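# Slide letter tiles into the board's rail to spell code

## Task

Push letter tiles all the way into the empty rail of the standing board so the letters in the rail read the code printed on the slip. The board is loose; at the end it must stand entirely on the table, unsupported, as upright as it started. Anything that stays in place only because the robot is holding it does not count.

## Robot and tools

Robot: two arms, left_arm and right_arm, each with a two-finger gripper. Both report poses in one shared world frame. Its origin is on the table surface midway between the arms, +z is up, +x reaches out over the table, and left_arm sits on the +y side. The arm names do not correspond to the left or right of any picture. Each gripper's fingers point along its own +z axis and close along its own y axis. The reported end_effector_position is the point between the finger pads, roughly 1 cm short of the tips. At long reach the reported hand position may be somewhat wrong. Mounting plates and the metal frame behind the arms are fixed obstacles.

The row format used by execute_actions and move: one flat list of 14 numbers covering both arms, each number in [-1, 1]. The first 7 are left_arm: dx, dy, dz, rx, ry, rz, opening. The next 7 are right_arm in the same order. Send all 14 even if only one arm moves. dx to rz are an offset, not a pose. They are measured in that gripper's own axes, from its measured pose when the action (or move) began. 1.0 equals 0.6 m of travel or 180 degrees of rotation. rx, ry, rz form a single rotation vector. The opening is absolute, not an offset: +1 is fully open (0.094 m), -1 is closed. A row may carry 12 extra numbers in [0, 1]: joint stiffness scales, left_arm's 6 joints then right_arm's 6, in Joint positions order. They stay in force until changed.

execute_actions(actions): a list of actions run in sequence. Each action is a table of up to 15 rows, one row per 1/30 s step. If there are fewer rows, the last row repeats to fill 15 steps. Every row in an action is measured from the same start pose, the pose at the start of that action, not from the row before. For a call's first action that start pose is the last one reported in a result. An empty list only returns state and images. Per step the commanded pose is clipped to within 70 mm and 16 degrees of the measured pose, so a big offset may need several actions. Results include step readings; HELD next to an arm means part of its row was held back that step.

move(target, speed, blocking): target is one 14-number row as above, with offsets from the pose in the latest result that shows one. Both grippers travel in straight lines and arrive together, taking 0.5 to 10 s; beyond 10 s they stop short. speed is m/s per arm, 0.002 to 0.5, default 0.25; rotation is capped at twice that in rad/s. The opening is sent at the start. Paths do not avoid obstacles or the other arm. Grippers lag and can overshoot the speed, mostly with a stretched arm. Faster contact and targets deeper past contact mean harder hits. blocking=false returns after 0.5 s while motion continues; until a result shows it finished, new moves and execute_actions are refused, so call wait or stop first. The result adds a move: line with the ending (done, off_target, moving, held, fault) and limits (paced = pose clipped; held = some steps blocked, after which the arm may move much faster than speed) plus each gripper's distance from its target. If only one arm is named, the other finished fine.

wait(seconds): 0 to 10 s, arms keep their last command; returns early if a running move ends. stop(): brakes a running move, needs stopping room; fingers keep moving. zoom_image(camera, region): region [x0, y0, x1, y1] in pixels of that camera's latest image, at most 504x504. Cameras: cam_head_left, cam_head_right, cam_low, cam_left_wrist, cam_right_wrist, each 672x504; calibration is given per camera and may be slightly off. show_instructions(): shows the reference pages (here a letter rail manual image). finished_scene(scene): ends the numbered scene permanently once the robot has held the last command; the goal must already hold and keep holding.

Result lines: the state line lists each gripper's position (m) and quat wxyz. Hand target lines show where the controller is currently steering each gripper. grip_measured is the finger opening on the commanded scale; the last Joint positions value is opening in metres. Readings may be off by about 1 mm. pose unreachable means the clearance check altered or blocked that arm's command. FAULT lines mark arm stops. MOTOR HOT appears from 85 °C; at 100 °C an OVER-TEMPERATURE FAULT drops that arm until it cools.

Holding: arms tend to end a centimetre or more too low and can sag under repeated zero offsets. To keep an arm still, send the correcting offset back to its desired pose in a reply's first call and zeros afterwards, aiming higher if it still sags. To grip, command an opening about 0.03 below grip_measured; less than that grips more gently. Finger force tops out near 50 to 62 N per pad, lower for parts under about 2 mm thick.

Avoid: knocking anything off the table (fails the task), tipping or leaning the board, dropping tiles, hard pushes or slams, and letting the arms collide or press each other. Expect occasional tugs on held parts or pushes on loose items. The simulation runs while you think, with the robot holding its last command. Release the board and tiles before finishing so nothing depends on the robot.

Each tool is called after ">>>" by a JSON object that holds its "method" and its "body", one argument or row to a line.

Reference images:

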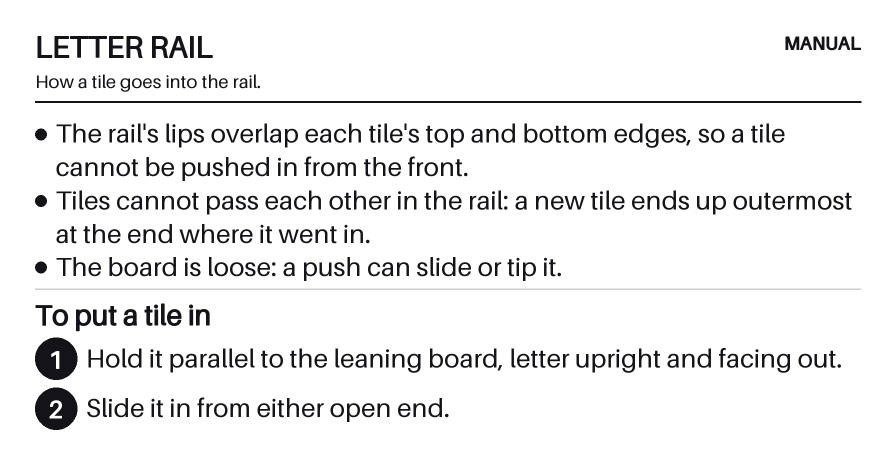

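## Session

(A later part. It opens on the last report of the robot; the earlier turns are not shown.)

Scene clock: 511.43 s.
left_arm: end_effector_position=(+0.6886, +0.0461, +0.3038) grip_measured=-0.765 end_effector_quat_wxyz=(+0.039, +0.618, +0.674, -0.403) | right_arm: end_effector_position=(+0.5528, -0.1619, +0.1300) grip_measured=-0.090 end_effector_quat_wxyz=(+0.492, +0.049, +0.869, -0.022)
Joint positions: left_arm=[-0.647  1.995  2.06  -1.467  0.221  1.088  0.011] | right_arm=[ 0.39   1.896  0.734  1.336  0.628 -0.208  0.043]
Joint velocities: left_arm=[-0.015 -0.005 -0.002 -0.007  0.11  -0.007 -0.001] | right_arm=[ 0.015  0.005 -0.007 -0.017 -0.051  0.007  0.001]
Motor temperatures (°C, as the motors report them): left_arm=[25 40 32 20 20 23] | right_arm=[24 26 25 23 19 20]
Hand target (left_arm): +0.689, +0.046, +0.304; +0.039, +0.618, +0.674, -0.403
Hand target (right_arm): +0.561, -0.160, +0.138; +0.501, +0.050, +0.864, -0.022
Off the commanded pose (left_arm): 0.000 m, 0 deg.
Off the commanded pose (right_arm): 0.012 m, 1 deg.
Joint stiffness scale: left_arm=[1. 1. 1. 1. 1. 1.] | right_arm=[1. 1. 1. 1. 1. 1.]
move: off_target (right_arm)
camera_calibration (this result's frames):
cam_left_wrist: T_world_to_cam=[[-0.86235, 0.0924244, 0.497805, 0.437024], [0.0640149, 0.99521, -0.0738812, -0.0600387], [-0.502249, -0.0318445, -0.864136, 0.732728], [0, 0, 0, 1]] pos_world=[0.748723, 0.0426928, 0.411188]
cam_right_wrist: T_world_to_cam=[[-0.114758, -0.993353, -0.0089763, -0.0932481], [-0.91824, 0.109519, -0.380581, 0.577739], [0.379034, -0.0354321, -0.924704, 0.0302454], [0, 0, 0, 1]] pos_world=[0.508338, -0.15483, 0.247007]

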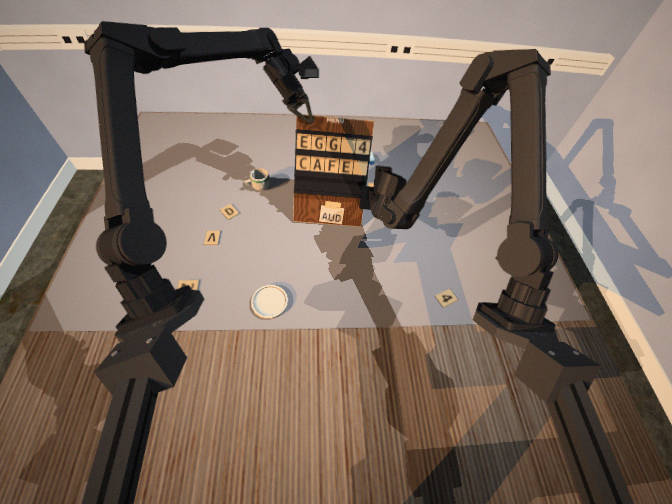

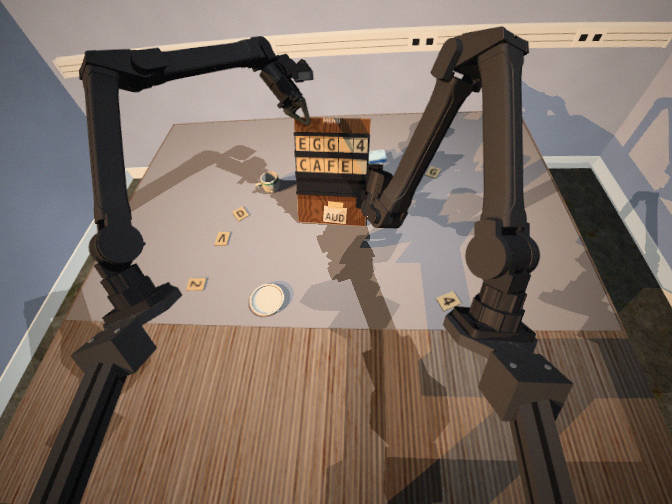

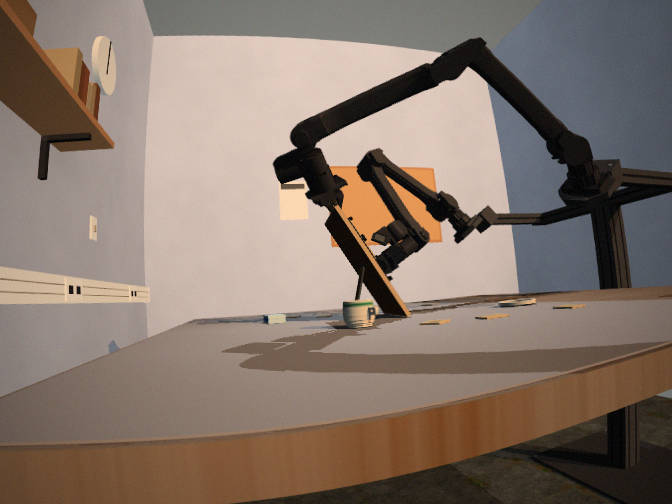

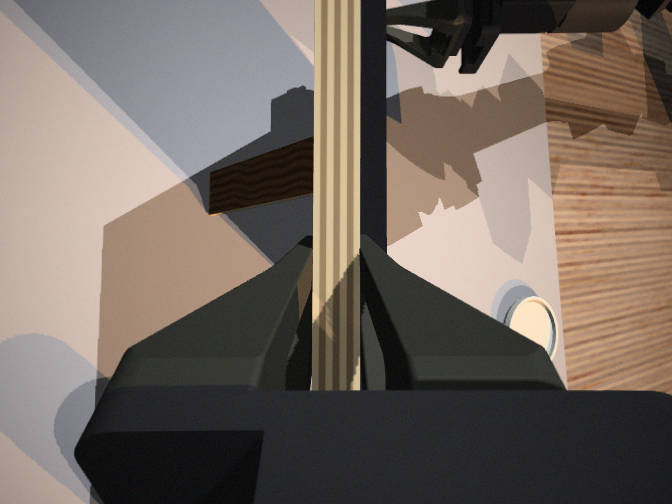

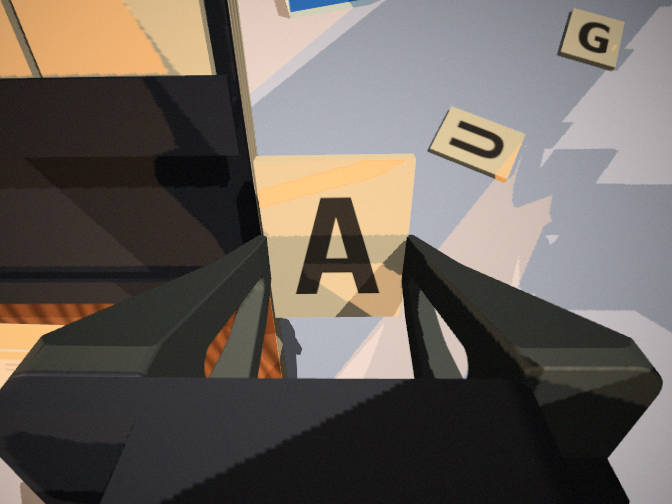

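>>> {"method": "move", "body": {
  "target": [0,0,0,0,0,0,-0.79,-0.029,0.005,0.008,0,-0.011,0,-0.11],
  "speed": 0.02
}}

>>> {"method": "zoom_image", "body": {
  "camera": "cam_right_wrist",
  "region": [0, 50, 290, 330]
}}

Scene clock: 517.60 s.
left_arm: end_effector_position=(+0.6886, +0.0461, +0.3038) grip_measured=-0.765 end_effector_quat_wxyz=(+0.039, +0.618, +0.674, -0.403) | right_arm: end_effector_position=(+0.5560, -0.1609, +0.1310) grip_measured=-0.090 end_effector_quat_wxyz=(+0.494, +0.046, +0.868, -0.023)
Joint positions: left_arm=[-0.647  1.995  2.06  -1.467  0.221  1.088  0.011] | right_arm=[ 0.39   1.896  0.741  1.336  0.626 -0.219  0.043]
Joint velocities: left_arm=[-0.015  0.005  0.022  0.002 -0.037  0.037 -0.001] | right_arm=[ 0.005  0.005 -0.002 -0.002  0.037 -0.022 -0.   ]
Motor temperatures (°C, as the motors report them): left_arm=[25 40 32 20 21 23] | right_arm=[24 26 25 23 19 20]
Hand target (left_arm): +0.689, +0.046, +0.304; +0.039, +0.618, +0.674, -0.403
Hand target (right_arm): +0.566, -0.161, +0.143; +0.506, +0.049, +0.861, -0.023
Off the commanded pose (left_arm): 0.000 m, 0 deg.
Off the commanded pose (right_arm): 0.015 m, 2 deg.
Joint stiffness scale: left_arm=[1. 1. 1. 1. 1. 1.] | right_arm=[1. 1. 1. 1. 1. 1.]
move: off_target (right_arm)
camera_calibration (this result's frames):
cam_left_wrist: T_world_to_cam=[[-0.86235, 0.0924244, 0.497805, 0.437024], [0.0640149, 0.99521, -0.0738812, -0.0600387], [-0.502249, -0.0318445, -0.864136, 0.732728], [0, 0, 0, 1]] pos_world=[0.748723, 0.0426928, 0.411188]
cam_right_wrist: T_world_to_cam=[[-0.11079, -0.993837, -0.00366561, -0.0948519], [-0.91664, 0.103608, -0.386052, 0.579773], [0.384052, -0.0394105, -0.92247, 0.0263138], [0, 0, 0, 1]] pos_world=[0.510828, -0.153299, 0.247748]

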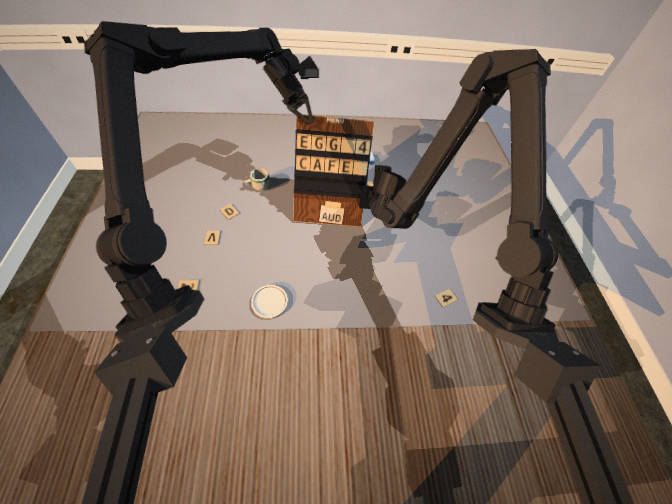

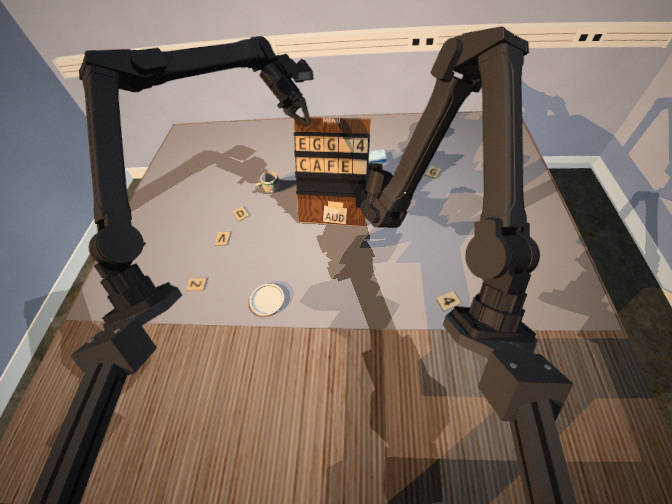

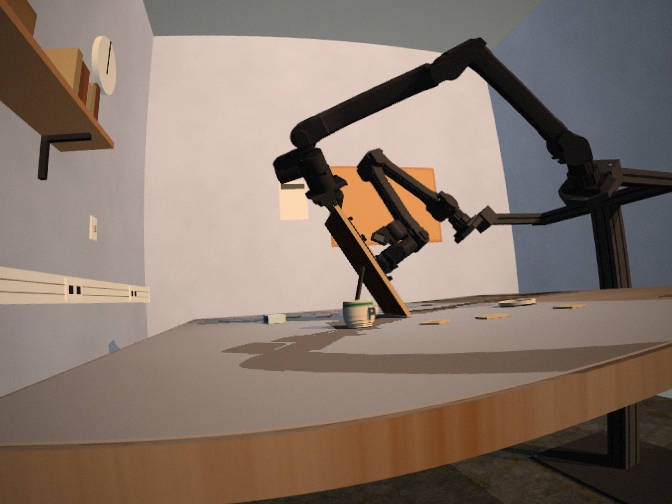

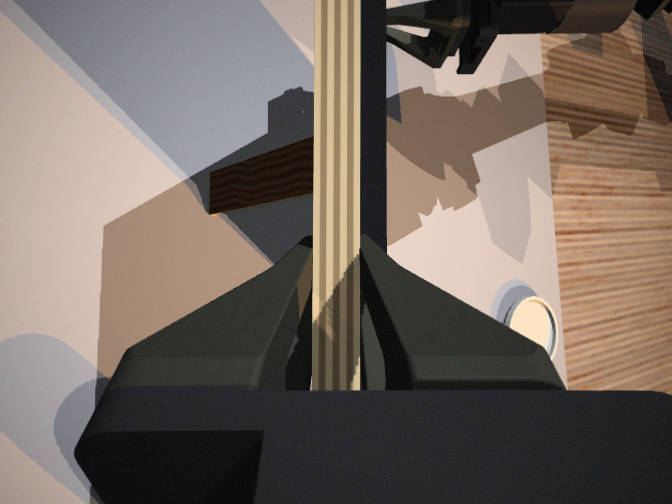

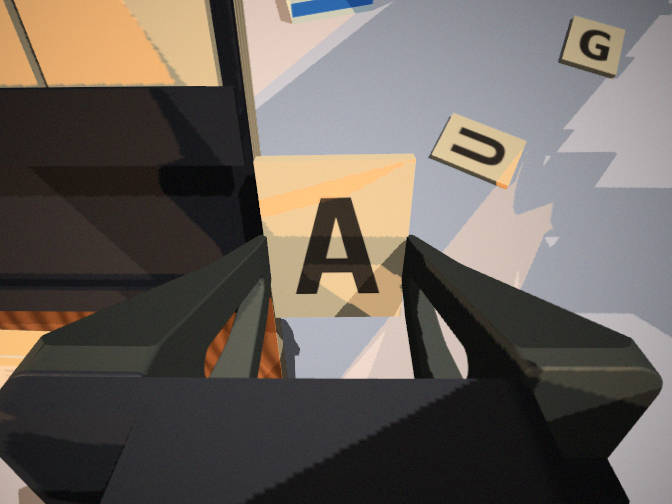

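Region (0, 50, 290, 330) of cam_right_wrist's 672x504 image, scaled by 1.738, with more detail than that image has; it fills the top 487 rows of this view, and the rest is white.

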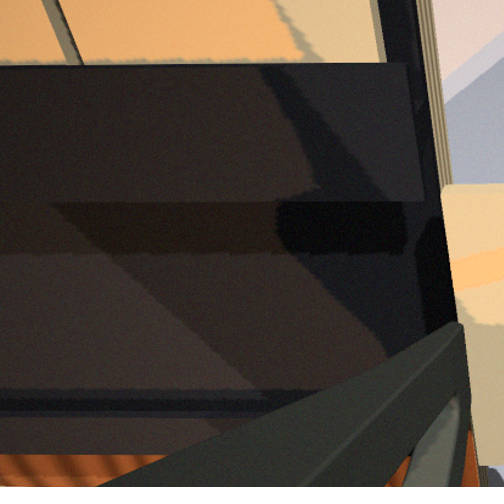

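>>> {"method": "move", "body": {
  "target": [0,0,0,0,0,0,-0.79,-0.035,0.001,0.007,0,-0.009,0.004,-0.11],
  "speed": 0.02
}}

>>> {"method": "zoom_image", "body": {
  "camera": "cam_right_wrist",
  "region": [0, 50, 290, 330]
}}

Scene clock: 534.90 s.
left_arm: end_effector_position=(+0.6886, +0.0461, +0.3038) grip_measured=-0.765 end_effector_quat_wxyz=(+0.039, +0.618, +0.674, -0.403) | right_arm: end_effector_position=(+0.5616, -0.1626, +0.1387) grip_measured=-0.090 end_effector_quat_wxyz=(+0.500, +0.050, +0.865, -0.022)
Joint positions: left_arm=[-0.647  1.995  2.06  -1.467  0.221  1.088  0.011] | right_arm=[ 0.39   1.877  0.741  1.332  0.624 -0.22   0.043]
Joint velocities: left_arm=[-0.005 -0.005 -0.002 -0.007  0.022  0.081  0.001] | right_arm=[ 0.005 -0.005 -0.012  0.002 -0.007 -0.051 -0.   ]
Motor temperatures (°C, as the motors report them): left_arm=[25 40 33 20 21 23] | right_arm=[24 27 25 23 19 20]
Hand target (left_arm): +0.689, +0.046, +0.304; +0.039, +0.618, +0.674, -0.403
Hand target (right_arm): +0.570, -0.162, +0.147; +0.506, +0.051, +0.860, -0.021
Off the commanded pose (left_arm): 0.000 m, 0 deg.
Off the commanded pose (right_arm): 0.012 m, 1 deg.
Joint stiffness scale: left_arm=[1. 1. 1. 1. 1. 1.] | right_arm=[1. 1. 1. 1. 1. 1.]
move: off_target (right_arm)
camera_calibration (this result's frames):
cam_left_wrist: T_world_to_cam=[[-0.86235, 0.0924244, 0.497805, 0.437024], [0.0640149, 0.99521, -0.0738812, -0.0600387], [-0.502249, -0.0318445, -0.864136, 0.732728], [0, 0, 0, 1]] pos_world=[0.748723, 0.0426928, 0.411188]
cam_right_wrist: T_world_to_cam=[[-0.115608, -0.993241, -0.0103916, -0.0920905], [-0.910987, 0.110193, -0.397442, 0.587609], [0.395901, -0.0364809, -0.917568, 0.0243247], [0, 0, 0, 1]] pos_world=[0.515027, -0.155331, 0.254903]

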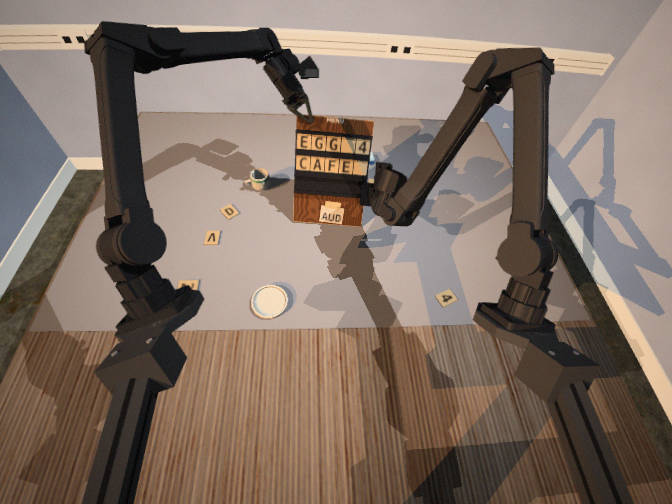

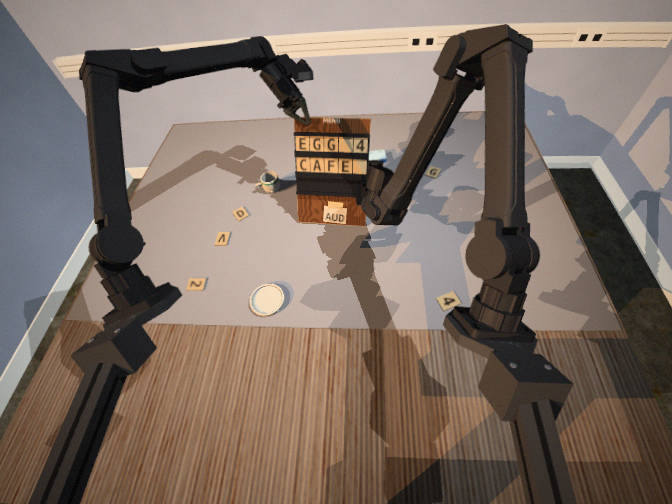

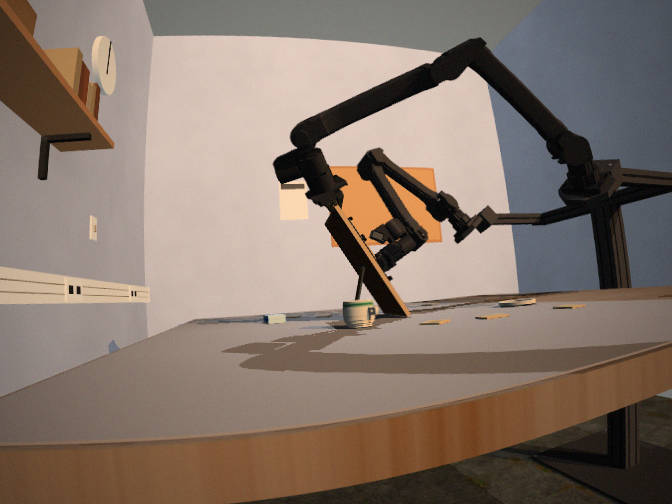

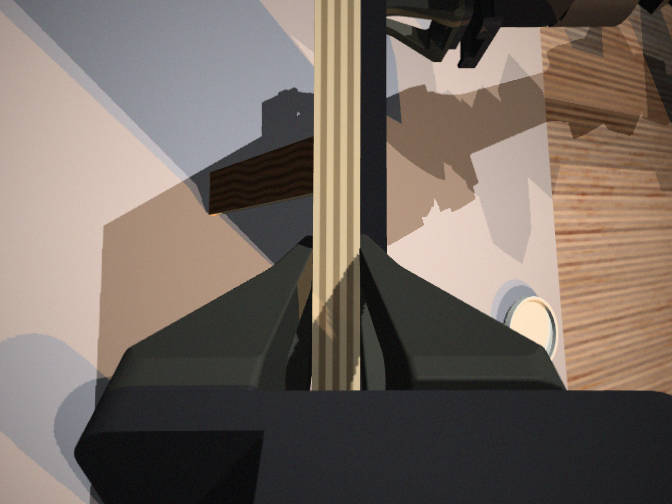

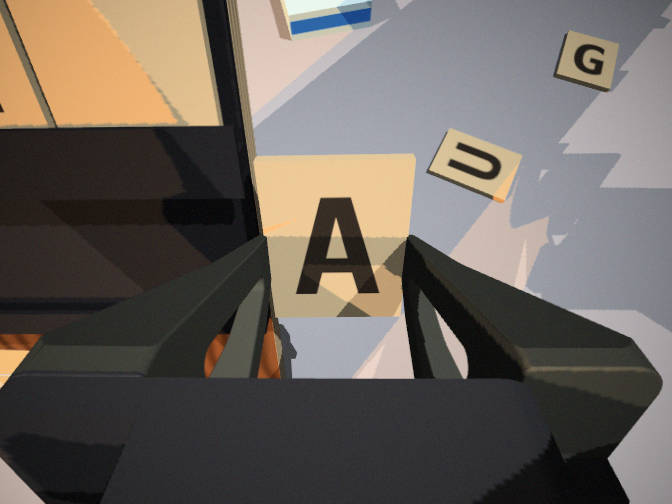

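Region (0, 50, 290, 330) of cam_right_wrist's 672x504 image, scaled by 1.738, with more detail than that image has; it fills the top 487 rows of this view, and the rest is white.

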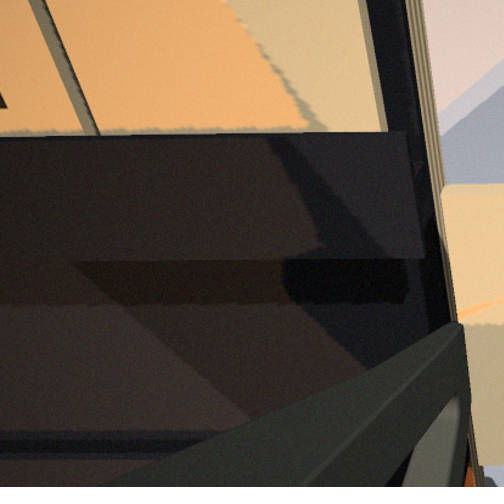

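>>> {"method": "zoom_image", "body": {
  "camera": "cam_right_wrist",
  "region": [240, 145, 430, 330]
}}

Region (240, 145, 430, 330) of cam_right_wrist's 672x504 image, scaled by 2.653, with more detail than that image has; it fills the top 491 rows of this view, and the rest is white.

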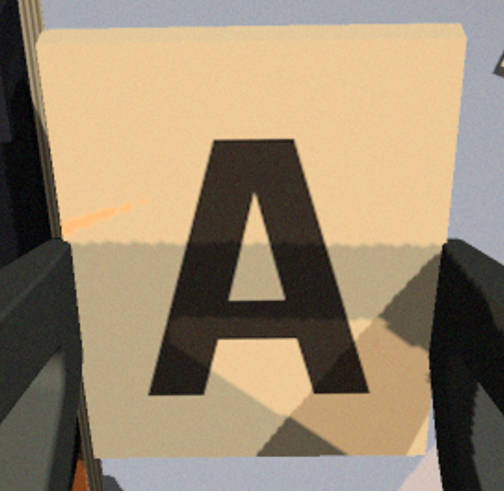

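>>> {"method": "move", "body": {
  "target": [0,0,0,0,0,0,-0.79,0.011,0.0,0.0,0,0.0078,0.003,-0.11],
  "speed": 0.02
}}

>>> {"method": "zoom_image", "body": {
  "camera": "cam_right_wrist",
  "region": [0, 50, 290, 330]
}}

Scene clock: 564.43 s.
left_arm: end_effector_position=(+0.6886, +0.0461, +0.3038) grip_measured=-0.765 end_effector_quat_wxyz=(+0.039, +0.618, +0.674, -0.403) | right_arm: end_effector_position=(+0.5594, -0.1616, +0.1348) grip_measured=-0.090 end_effector_quat_wxyz=(+0.492, +0.049, +0.869, -0.021)
Joint positions: left_arm=[-0.647  1.995  2.06  -1.467  0.221  1.088  0.011] | right_arm=[ 0.39   1.877  0.741  1.311  0.626 -0.208  0.043]
Joint velocities: left_arm=[-0.005 -0.015 -0.002 -0.002 -0.081  0.022 -0.001] | right_arm=[-0.005  0.005 -0.002 -0.022  0.051  0.037  0.   ]
Motor temperatures (°C, as the motors report them): left_arm=[26 41 33 20 21 23] | right_arm=[24 27 25 22 19 20]
Hand target (left_arm): +0.689, +0.046, +0.304; +0.039, +0.618, +0.674, -0.403
Hand target (right_arm): +0.558, -0.162, +0.133; +0.489, +0.054, +0.870, -0.019
Off the commanded pose (left_arm): 0.000 m, 0 deg.
Off the commanded pose (right_arm): 0.002 m, 1 deg.
Joint stiffness scale: left_arm=[1. 1. 1. 1. 1. 1.] | right_arm=[1. 1. 1. 1. 1. 1.]
move: done
camera_calibration (this result's frames):
cam_left_wrist: T_world_to_cam=[[-0.86235, 0.0924244, 0.497805, 0.437024], [0.0640149, 0.99521, -0.0738812, -0.0600387], [-0.502249, -0.0318445, -0.864136, 0.732728], [0, 0, 0, 1]] pos_world=[0.748723, 0.0426928, 0.411188]
cam_right_wrist: T_world_to_cam=[[-0.113701, -0.993459, -0.0105907, -0.0925381], [-0.917907, 0.109121, -0.381496, 0.585493], [0.380157, -0.0336553, -0.92431, 0.0318391], [0, 0, 0, 1]] pos_world=[0.514803, -0.154751, 0.251813]

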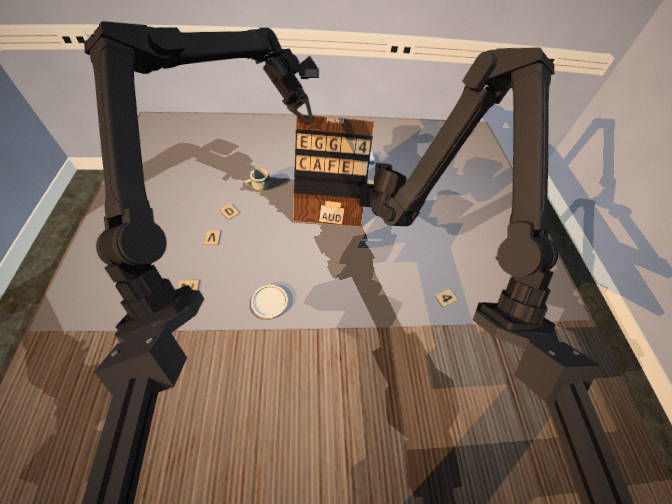

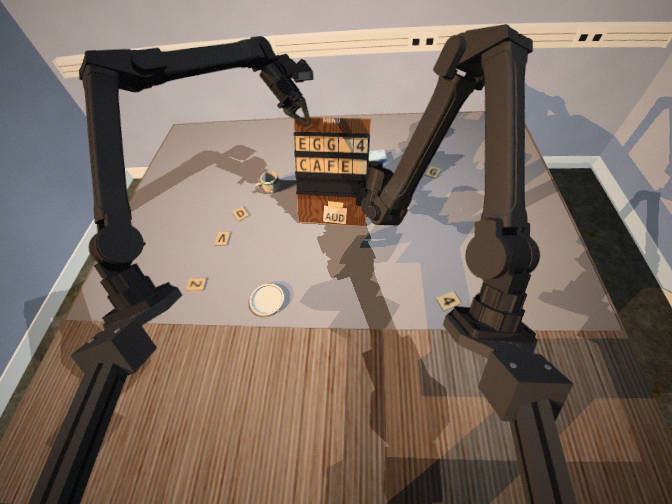

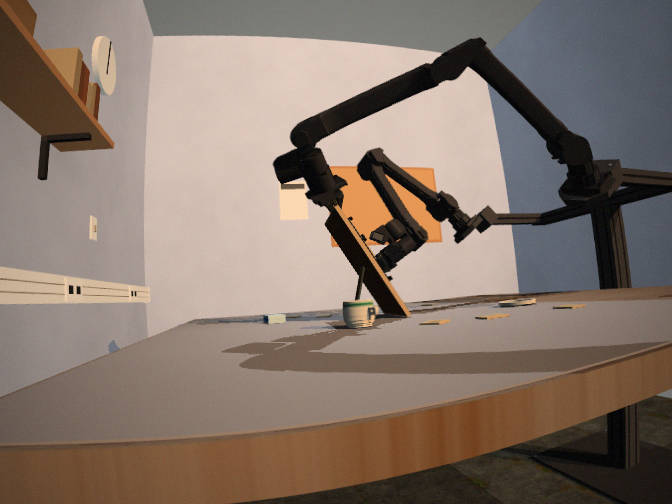

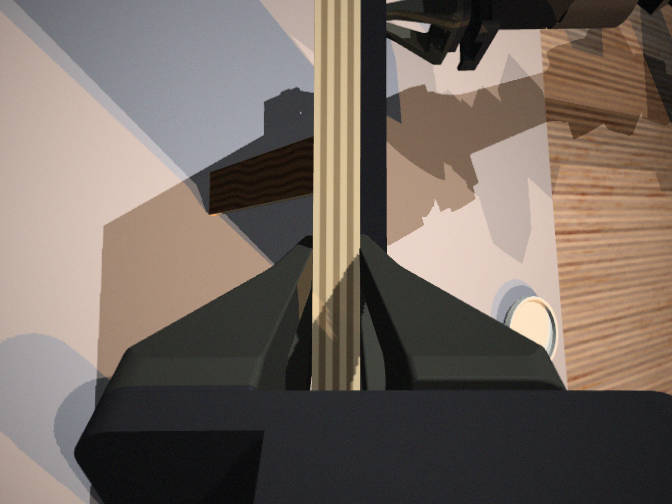

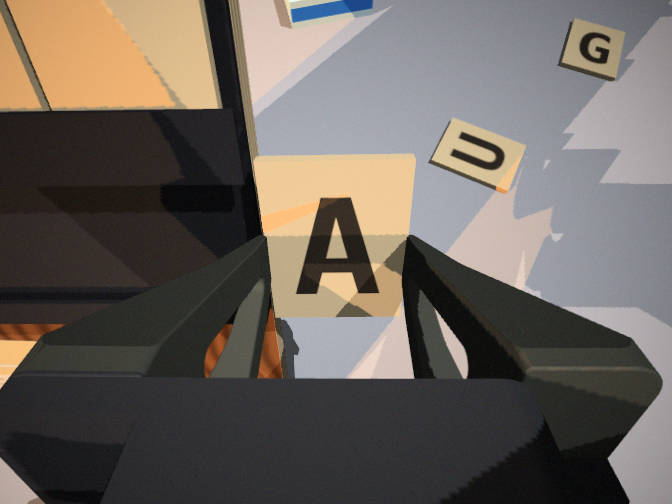

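Region (0, 50, 290, 330) of cam_right_wrist's 672x504 image, scaled by 1.738, with more detail than that image has; it fills the top 487 rows of this view, and the rest is white.

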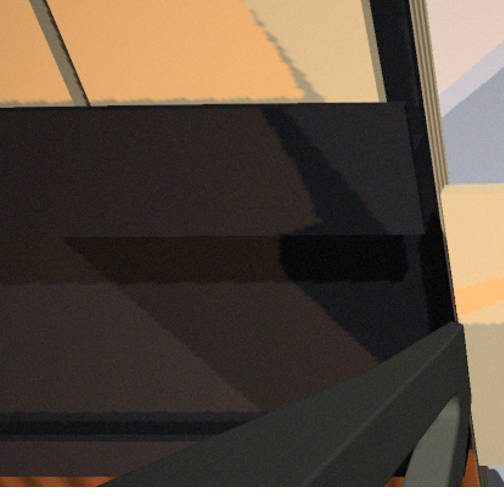

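>>> {"method": "move", "body": {
  "target": [0,0,0,0,0,0,-0.79,0.006,0.028,0.007,0,0,0,-0.11],
  "speed": 0.02
}}

>>> {"method": "zoom_image", "body": {
  "camera": "cam_right_wrist",
  "region": [100, 80, 350, 340]
}}

Scene clock: 569.07 s.
left_arm: end_effector_position=(+0.6886, +0.0461, +0.3038) grip_measured=-0.765 end_effector_quat_wxyz=(+0.039, +0.618, +0.674, -0.403) | right_arm: end_effector_position=(+0.5654, -0.1583, +0.1341) grip_measured=-0.090 end_effector_quat_wxyz=(+0.494, +0.058, +0.867, -0.027)
Joint positions: left_arm=[-0.647  1.995  2.06  -1.467  0.22   1.088  0.011] | right_arm=[ 0.397  1.889  0.767  1.311  0.651 -0.206  0.043]
Joint velocities: left_arm=[-0.005 -0.005 -0.002 -0.012  0.022 -0.095 -0.001] | right_arm=[-0.005 -0.005 -0.002  0.007 -0.066 -0.022  0.001]
Motor temperatures (°C, as the motors report them): left_arm=[26 41 33 20 21 23] | right_arm=[24 27 25 22 19 20]
Hand target (left_arm): +0.689, +0.046, +0.304; +0.039, +0.618, +0.674, -0.403
Hand target (right_arm): +0.563, -0.145, +0.130; +0.492, +0.049, +0.869, -0.021
Off the commanded pose (left_arm): 0.000 m, 0 deg.
Off the commanded pose (right_arm): 0.014 m, 1 deg.
Joint stiffness scale: left_arm=[1. 1. 1. 1. 1. 1.] | right_arm=[1. 1. 1. 1. 1. 1.]
move: off_target (right_arm)
camera_calibration (this result's frames):
cam_left_wrist: T_world_to_cam=[[-0.862518, 0.0926243, 0.497478, 0.43726], [0.0643689, 0.995201, -0.0736929, -0.0603872], [-0.501916, -0.0315393, -0.864341, 0.732514], [0, 0, 0, 1]] pos_world=[0.748692, 0.0426995, 0.411165]
cam_right_wrist: T_world_to_cam=[[-0.136315, -0.99062, -0.00951425, -0.0754253], [-0.912932, 0.129342, -0.387074, 0.591464], [0.384674, -0.0440782, -0.922, 0.0245106], [0, 0, 0, 1]] pos_world=[0.520256, -0.150139, 0.250821]

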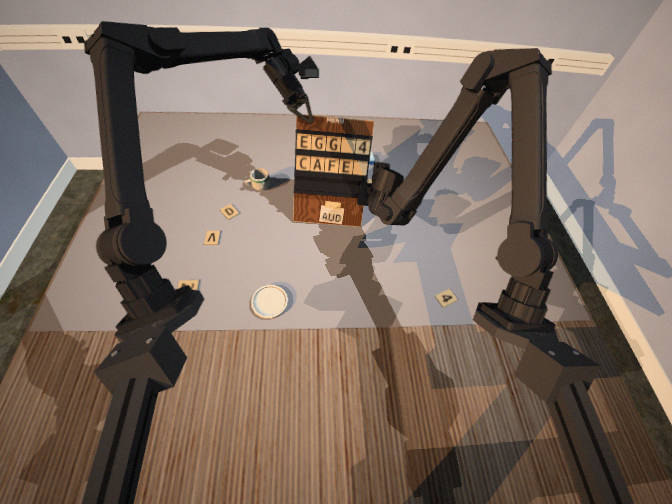

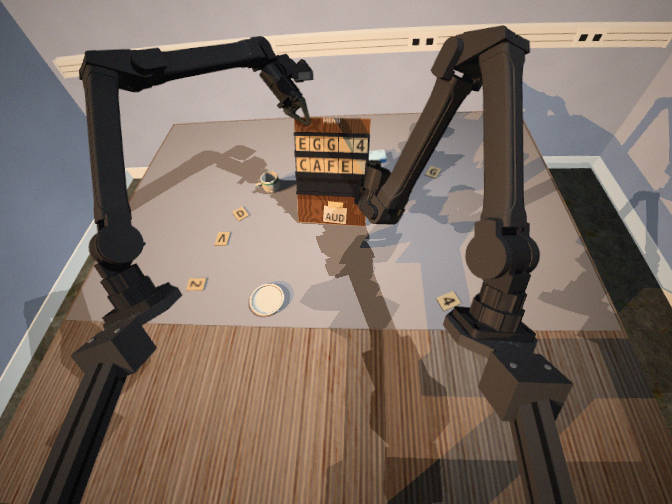

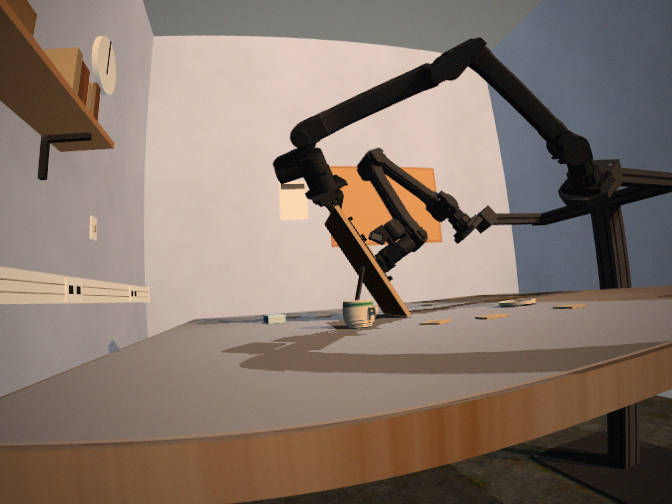

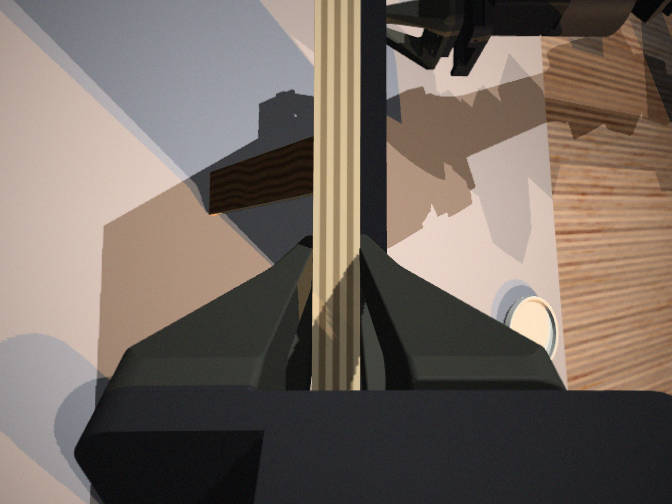

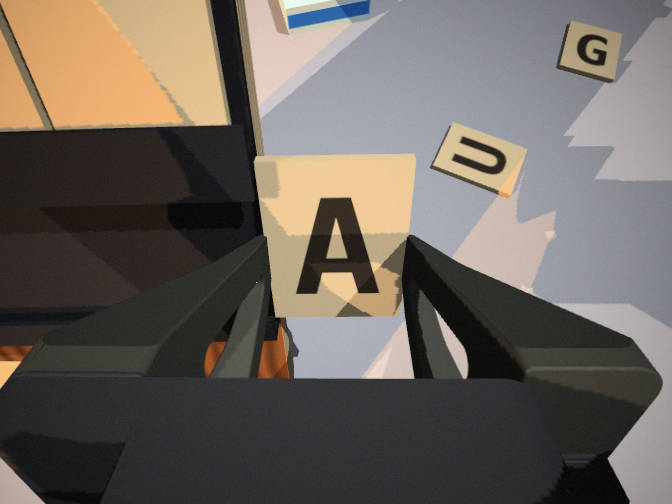

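Region (100, 80, 350, 340) of cam_right_wrist's 672x504 image, scaled by 1.938, with more detail than that image has; it fills the left 485 columns of this view, and the rest is white.

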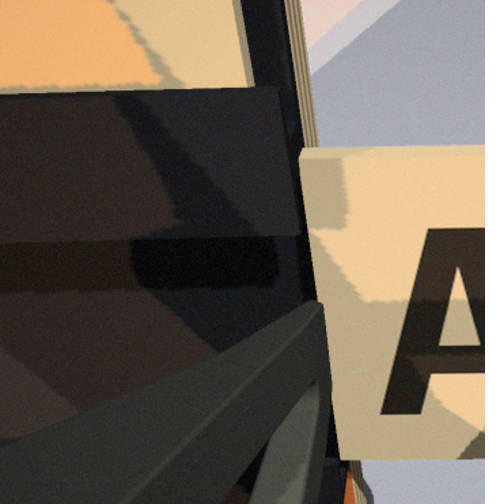

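>>> {"method": "move", "body": {
  "target": [0,0,0,0,0,0,-0.79,0.013,0.012,0.003,-0.0063,-0.0025,-0.003,-0.11],
  "speed": 0.02
}}

>>> {"method": "zoom_image", "body": {
  "camera": "cam_right_wrist",
  "region": [100, 80, 350, 340]
}}

Scene clock: 584.93 s.
left_arm: end_effector_position=(+0.6886, +0.0461, +0.3038) grip_measured=-0.765 end_effector_quat_wxyz=(+0.039, +0.618, +0.674, -0.403) | right_arm: end_effector_position=(+0.5650, -0.1576, +0.1338) grip_measured=-0.090 end_effector_quat_wxyz=(+0.498, +0.060, +0.865, -0.024)
Joint positions: left_arm=[-0.647  1.995  2.06  -1.467  0.22   1.089  0.011] | right_arm=[ 0.396  1.897  0.767  1.328  0.644 -0.206  0.043]
Joint velocities: left_arm=[-0.015 -0.005 -0.007 -0.007 -0.022  0.007 -0.   ] | right_arm=[ 0.005 -0.005  0.012  0.012 -0.007  0.007 -0.001]
Motor temperatures (°C, as the motors report them): left_arm=[26 42 33 20 21 23] | right_arm=[24 27 25 22 19 20]
Hand target (left_arm): +0.689, +0.046, +0.304; +0.039, +0.618, +0.674, -0.403
Hand target (right_arm): +0.564, -0.151, +0.127; +0.498, +0.049, +0.865, -0.021
Off the commanded pose (left_arm): 0.000 m, 0 deg.
Off the commanded pose (right_arm): 0.010 m, 1 deg.
Joint stiffness scale: left_arm=[1. 1. 1. 1. 1. 1.] | right_arm=[1. 1. 1. 1. 1. 1.]
move: done
camera_calibration (this result's frames):
cam_left_wrist: T_world_to_cam=[[-0.862694, 0.0932357, 0.497057, 0.437481], [0.0649126, 0.995143, -0.0740017, -0.060665], [-0.501542, -0.0315756, -0.864557, 0.732324], [0, 0, 0, 1]] pos_world=[0.748642, 0.0427051, 0.411193]
cam_right_wrist: T_world_to_cam=[[-0.135047, -0.990696, -0.0168669, -0.0745578], [-0.909273, 0.130675, -0.395154, 0.590173], [0.393682, -0.0380277, -0.91846, 0.0198274], [0, 0, 0, 1]] pos_world=[0.518753, -0.150231, 0.250162]

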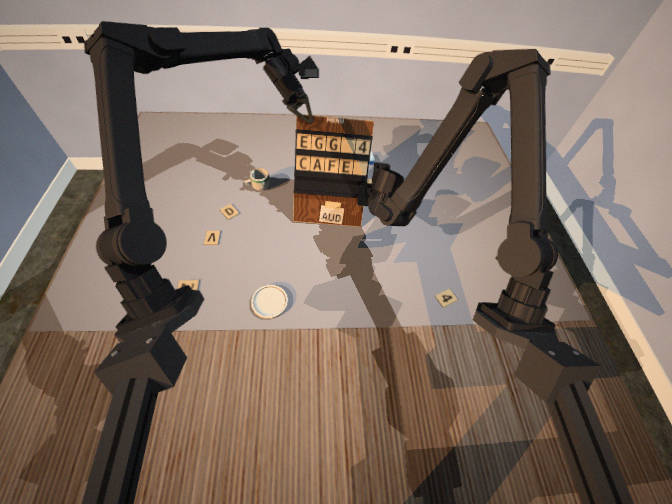

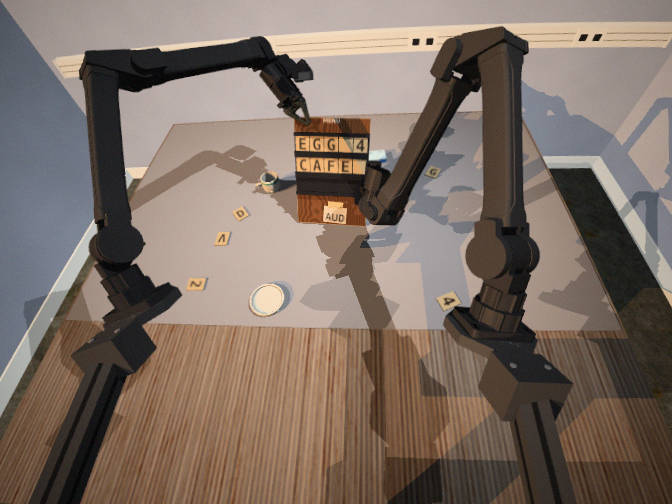

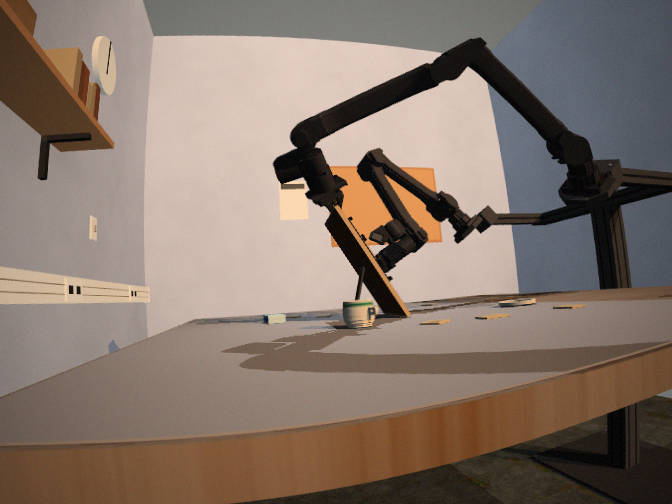

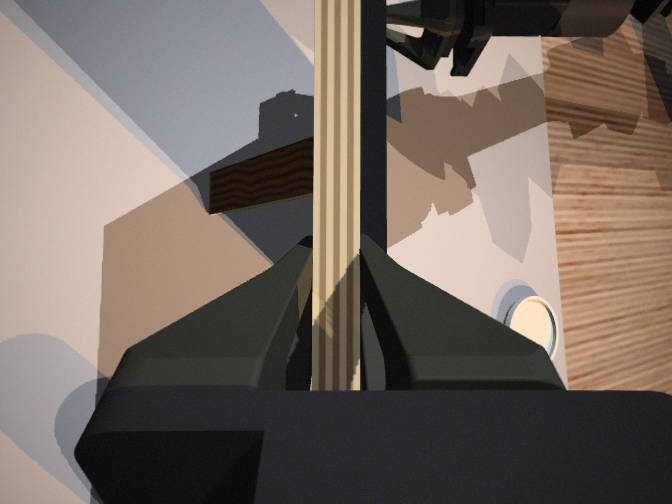

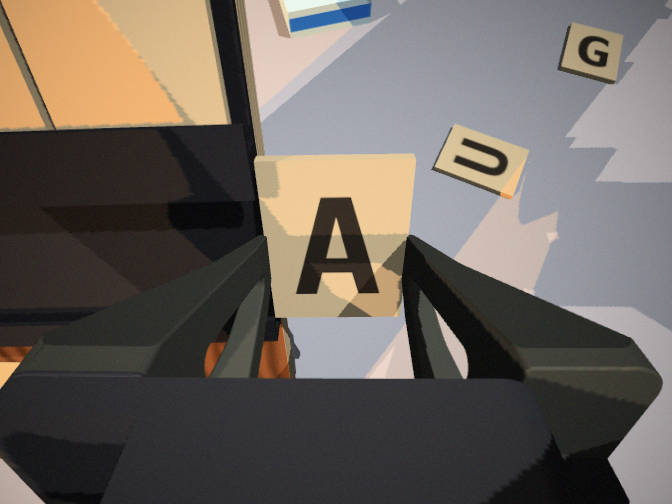

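Region (100, 80, 350, 340) of cam_right_wrist's 672x504 image, scaled by 1.938, with more detail than that image has; it fills the left 485 columns of this view, and the rest is white.

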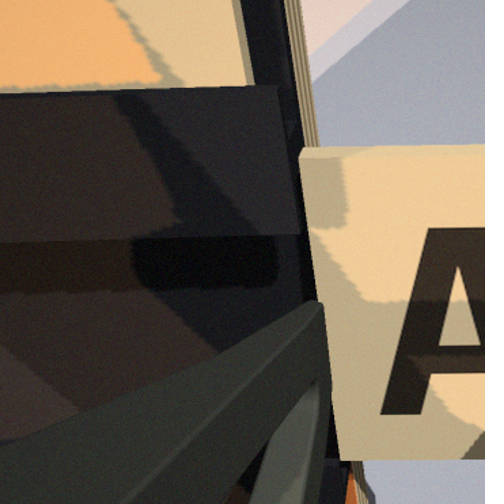

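>>> {"method": "move", "body": {
  "target": [0,0,0,0,0,0,-0.79,0.017,0.012,0.003,-0.005,0.0,-0.007,-0.11],
  "speed": 0.02
}}

>>> {"method": "zoom_image", "body": {
  "camera": "cam_right_wrist",
  "region": [100, 80, 350, 340]
}}

Scene clock: 590.10 s.
left_arm: end_effector_position=(+0.6886, +0.0461, +0.3038) grip_measured=-0.765 end_effector_quat_wxyz=(+0.039, +0.618, +0.674, -0.403) | right_arm: end_effector_position=(+0.5648, -0.1575, +0.1332) grip_measured=-0.090 end_effector_quat_wxyz=(+0.501, +0.062, +0.863, -0.024)
Joint positions: left_arm=[-0.647  1.995  2.06  -1.467  0.22   1.089  0.011] | right_arm=[ 0.396  1.903  0.768  1.34   0.644 -0.206  0.043]
Joint velocities: left_arm=[-0.015 -0.015  0.007 -0.012  0.037 -0.051  0.001] | right_arm=[-0.005 -0.024 -0.002 -0.002 -0.007  0.007 -0.   ]
Motor temperatures (°C, as the motors report them): left_arm=[26 42 33 20 21 23] | right_arm=[24 27 25 22 19 20]
Hand target (left_arm): +0.689, +0.046, +0.304; +0.039, +0.618, +0.674, -0.403
Hand target (right_arm): +0.562, -0.150, +0.124; +0.499, +0.046, +0.865, -0.023
Off the commanded pose (left_arm): 0.000 m, 0 deg.
Off the commanded pose (right_arm): 0.012 m, 2 deg.
Joint stiffness scale: left_arm=[1. 1. 1. 1. 1. 1.] | right_arm=[1. 1. 1. 1. 1. 1.]
move: off_target (right_arm)
camera_calibration (this result's frames):
cam_left_wrist: T_world_to_cam=[[-0.862783, 0.0935413, 0.496846, 0.437592], [0.0651845, 0.995114, -0.0741561, -0.060804], [-0.501355, -0.0315939, -0.864664, 0.732229], [0, 0, 0, 1]] pos_world=[0.748617, 0.042708, 0.411207]
cam_right_wrist: T_world_to_cam=[[-0.138188, -0.990203, -0.0200328, -0.0722665], [-0.906446, 0.134597, -0.400299, 0.589417], [0.399074, -0.0371578, -0.916165, 0.016117], [0, 0, 0, 1]] pos_world=[0.517856, -0.150294, 0.249261]

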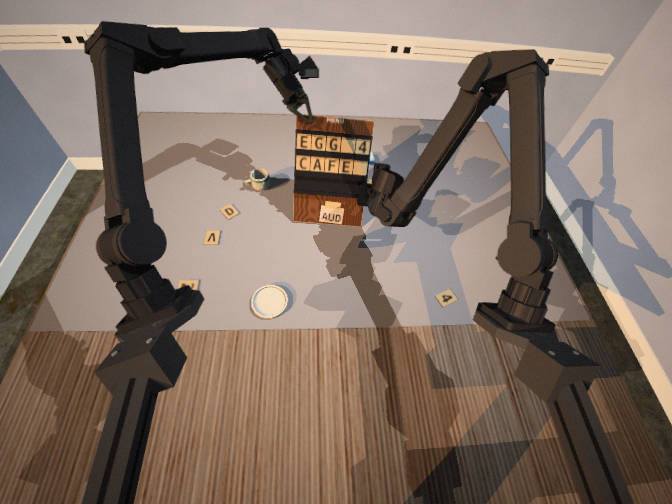

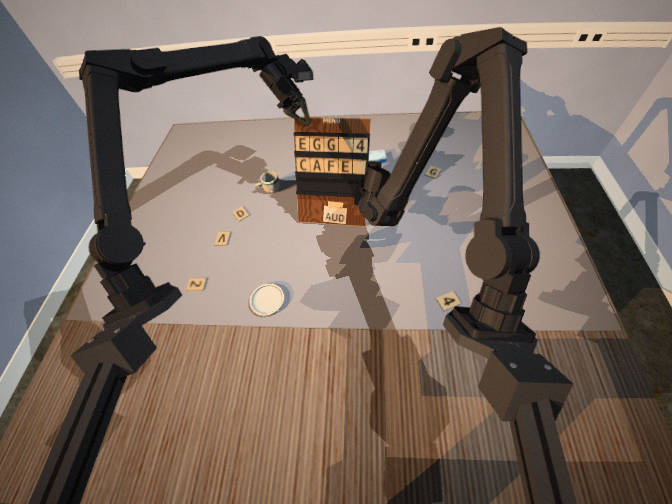

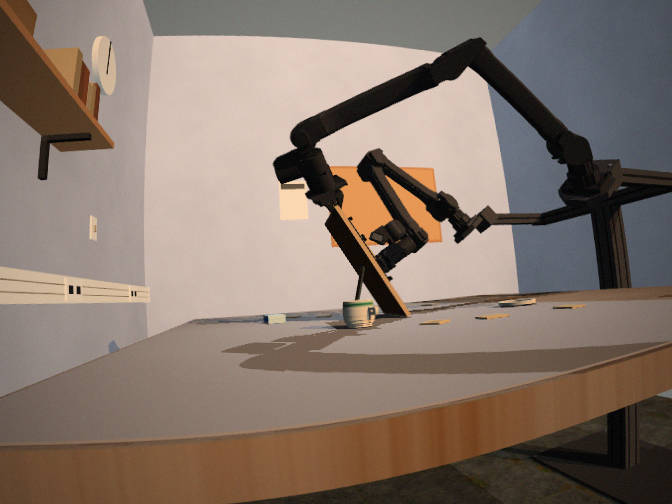

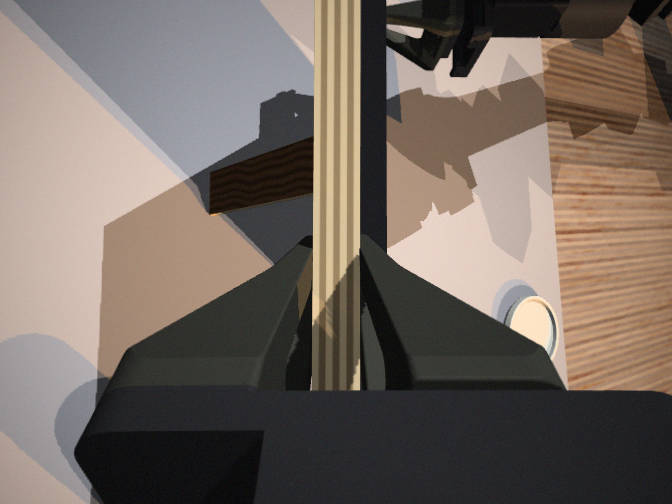

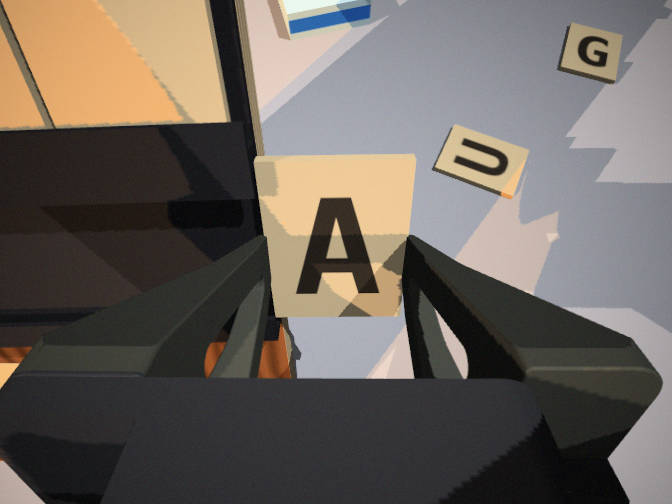

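Region (100, 80, 350, 340) of cam_right_wrist's 672x504 image, scaled by 1.938, with more detail than that image has; it fills the left 485 columns of this view, and the rest is white.

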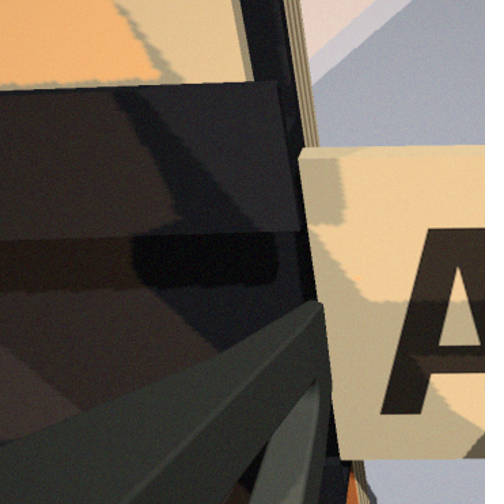

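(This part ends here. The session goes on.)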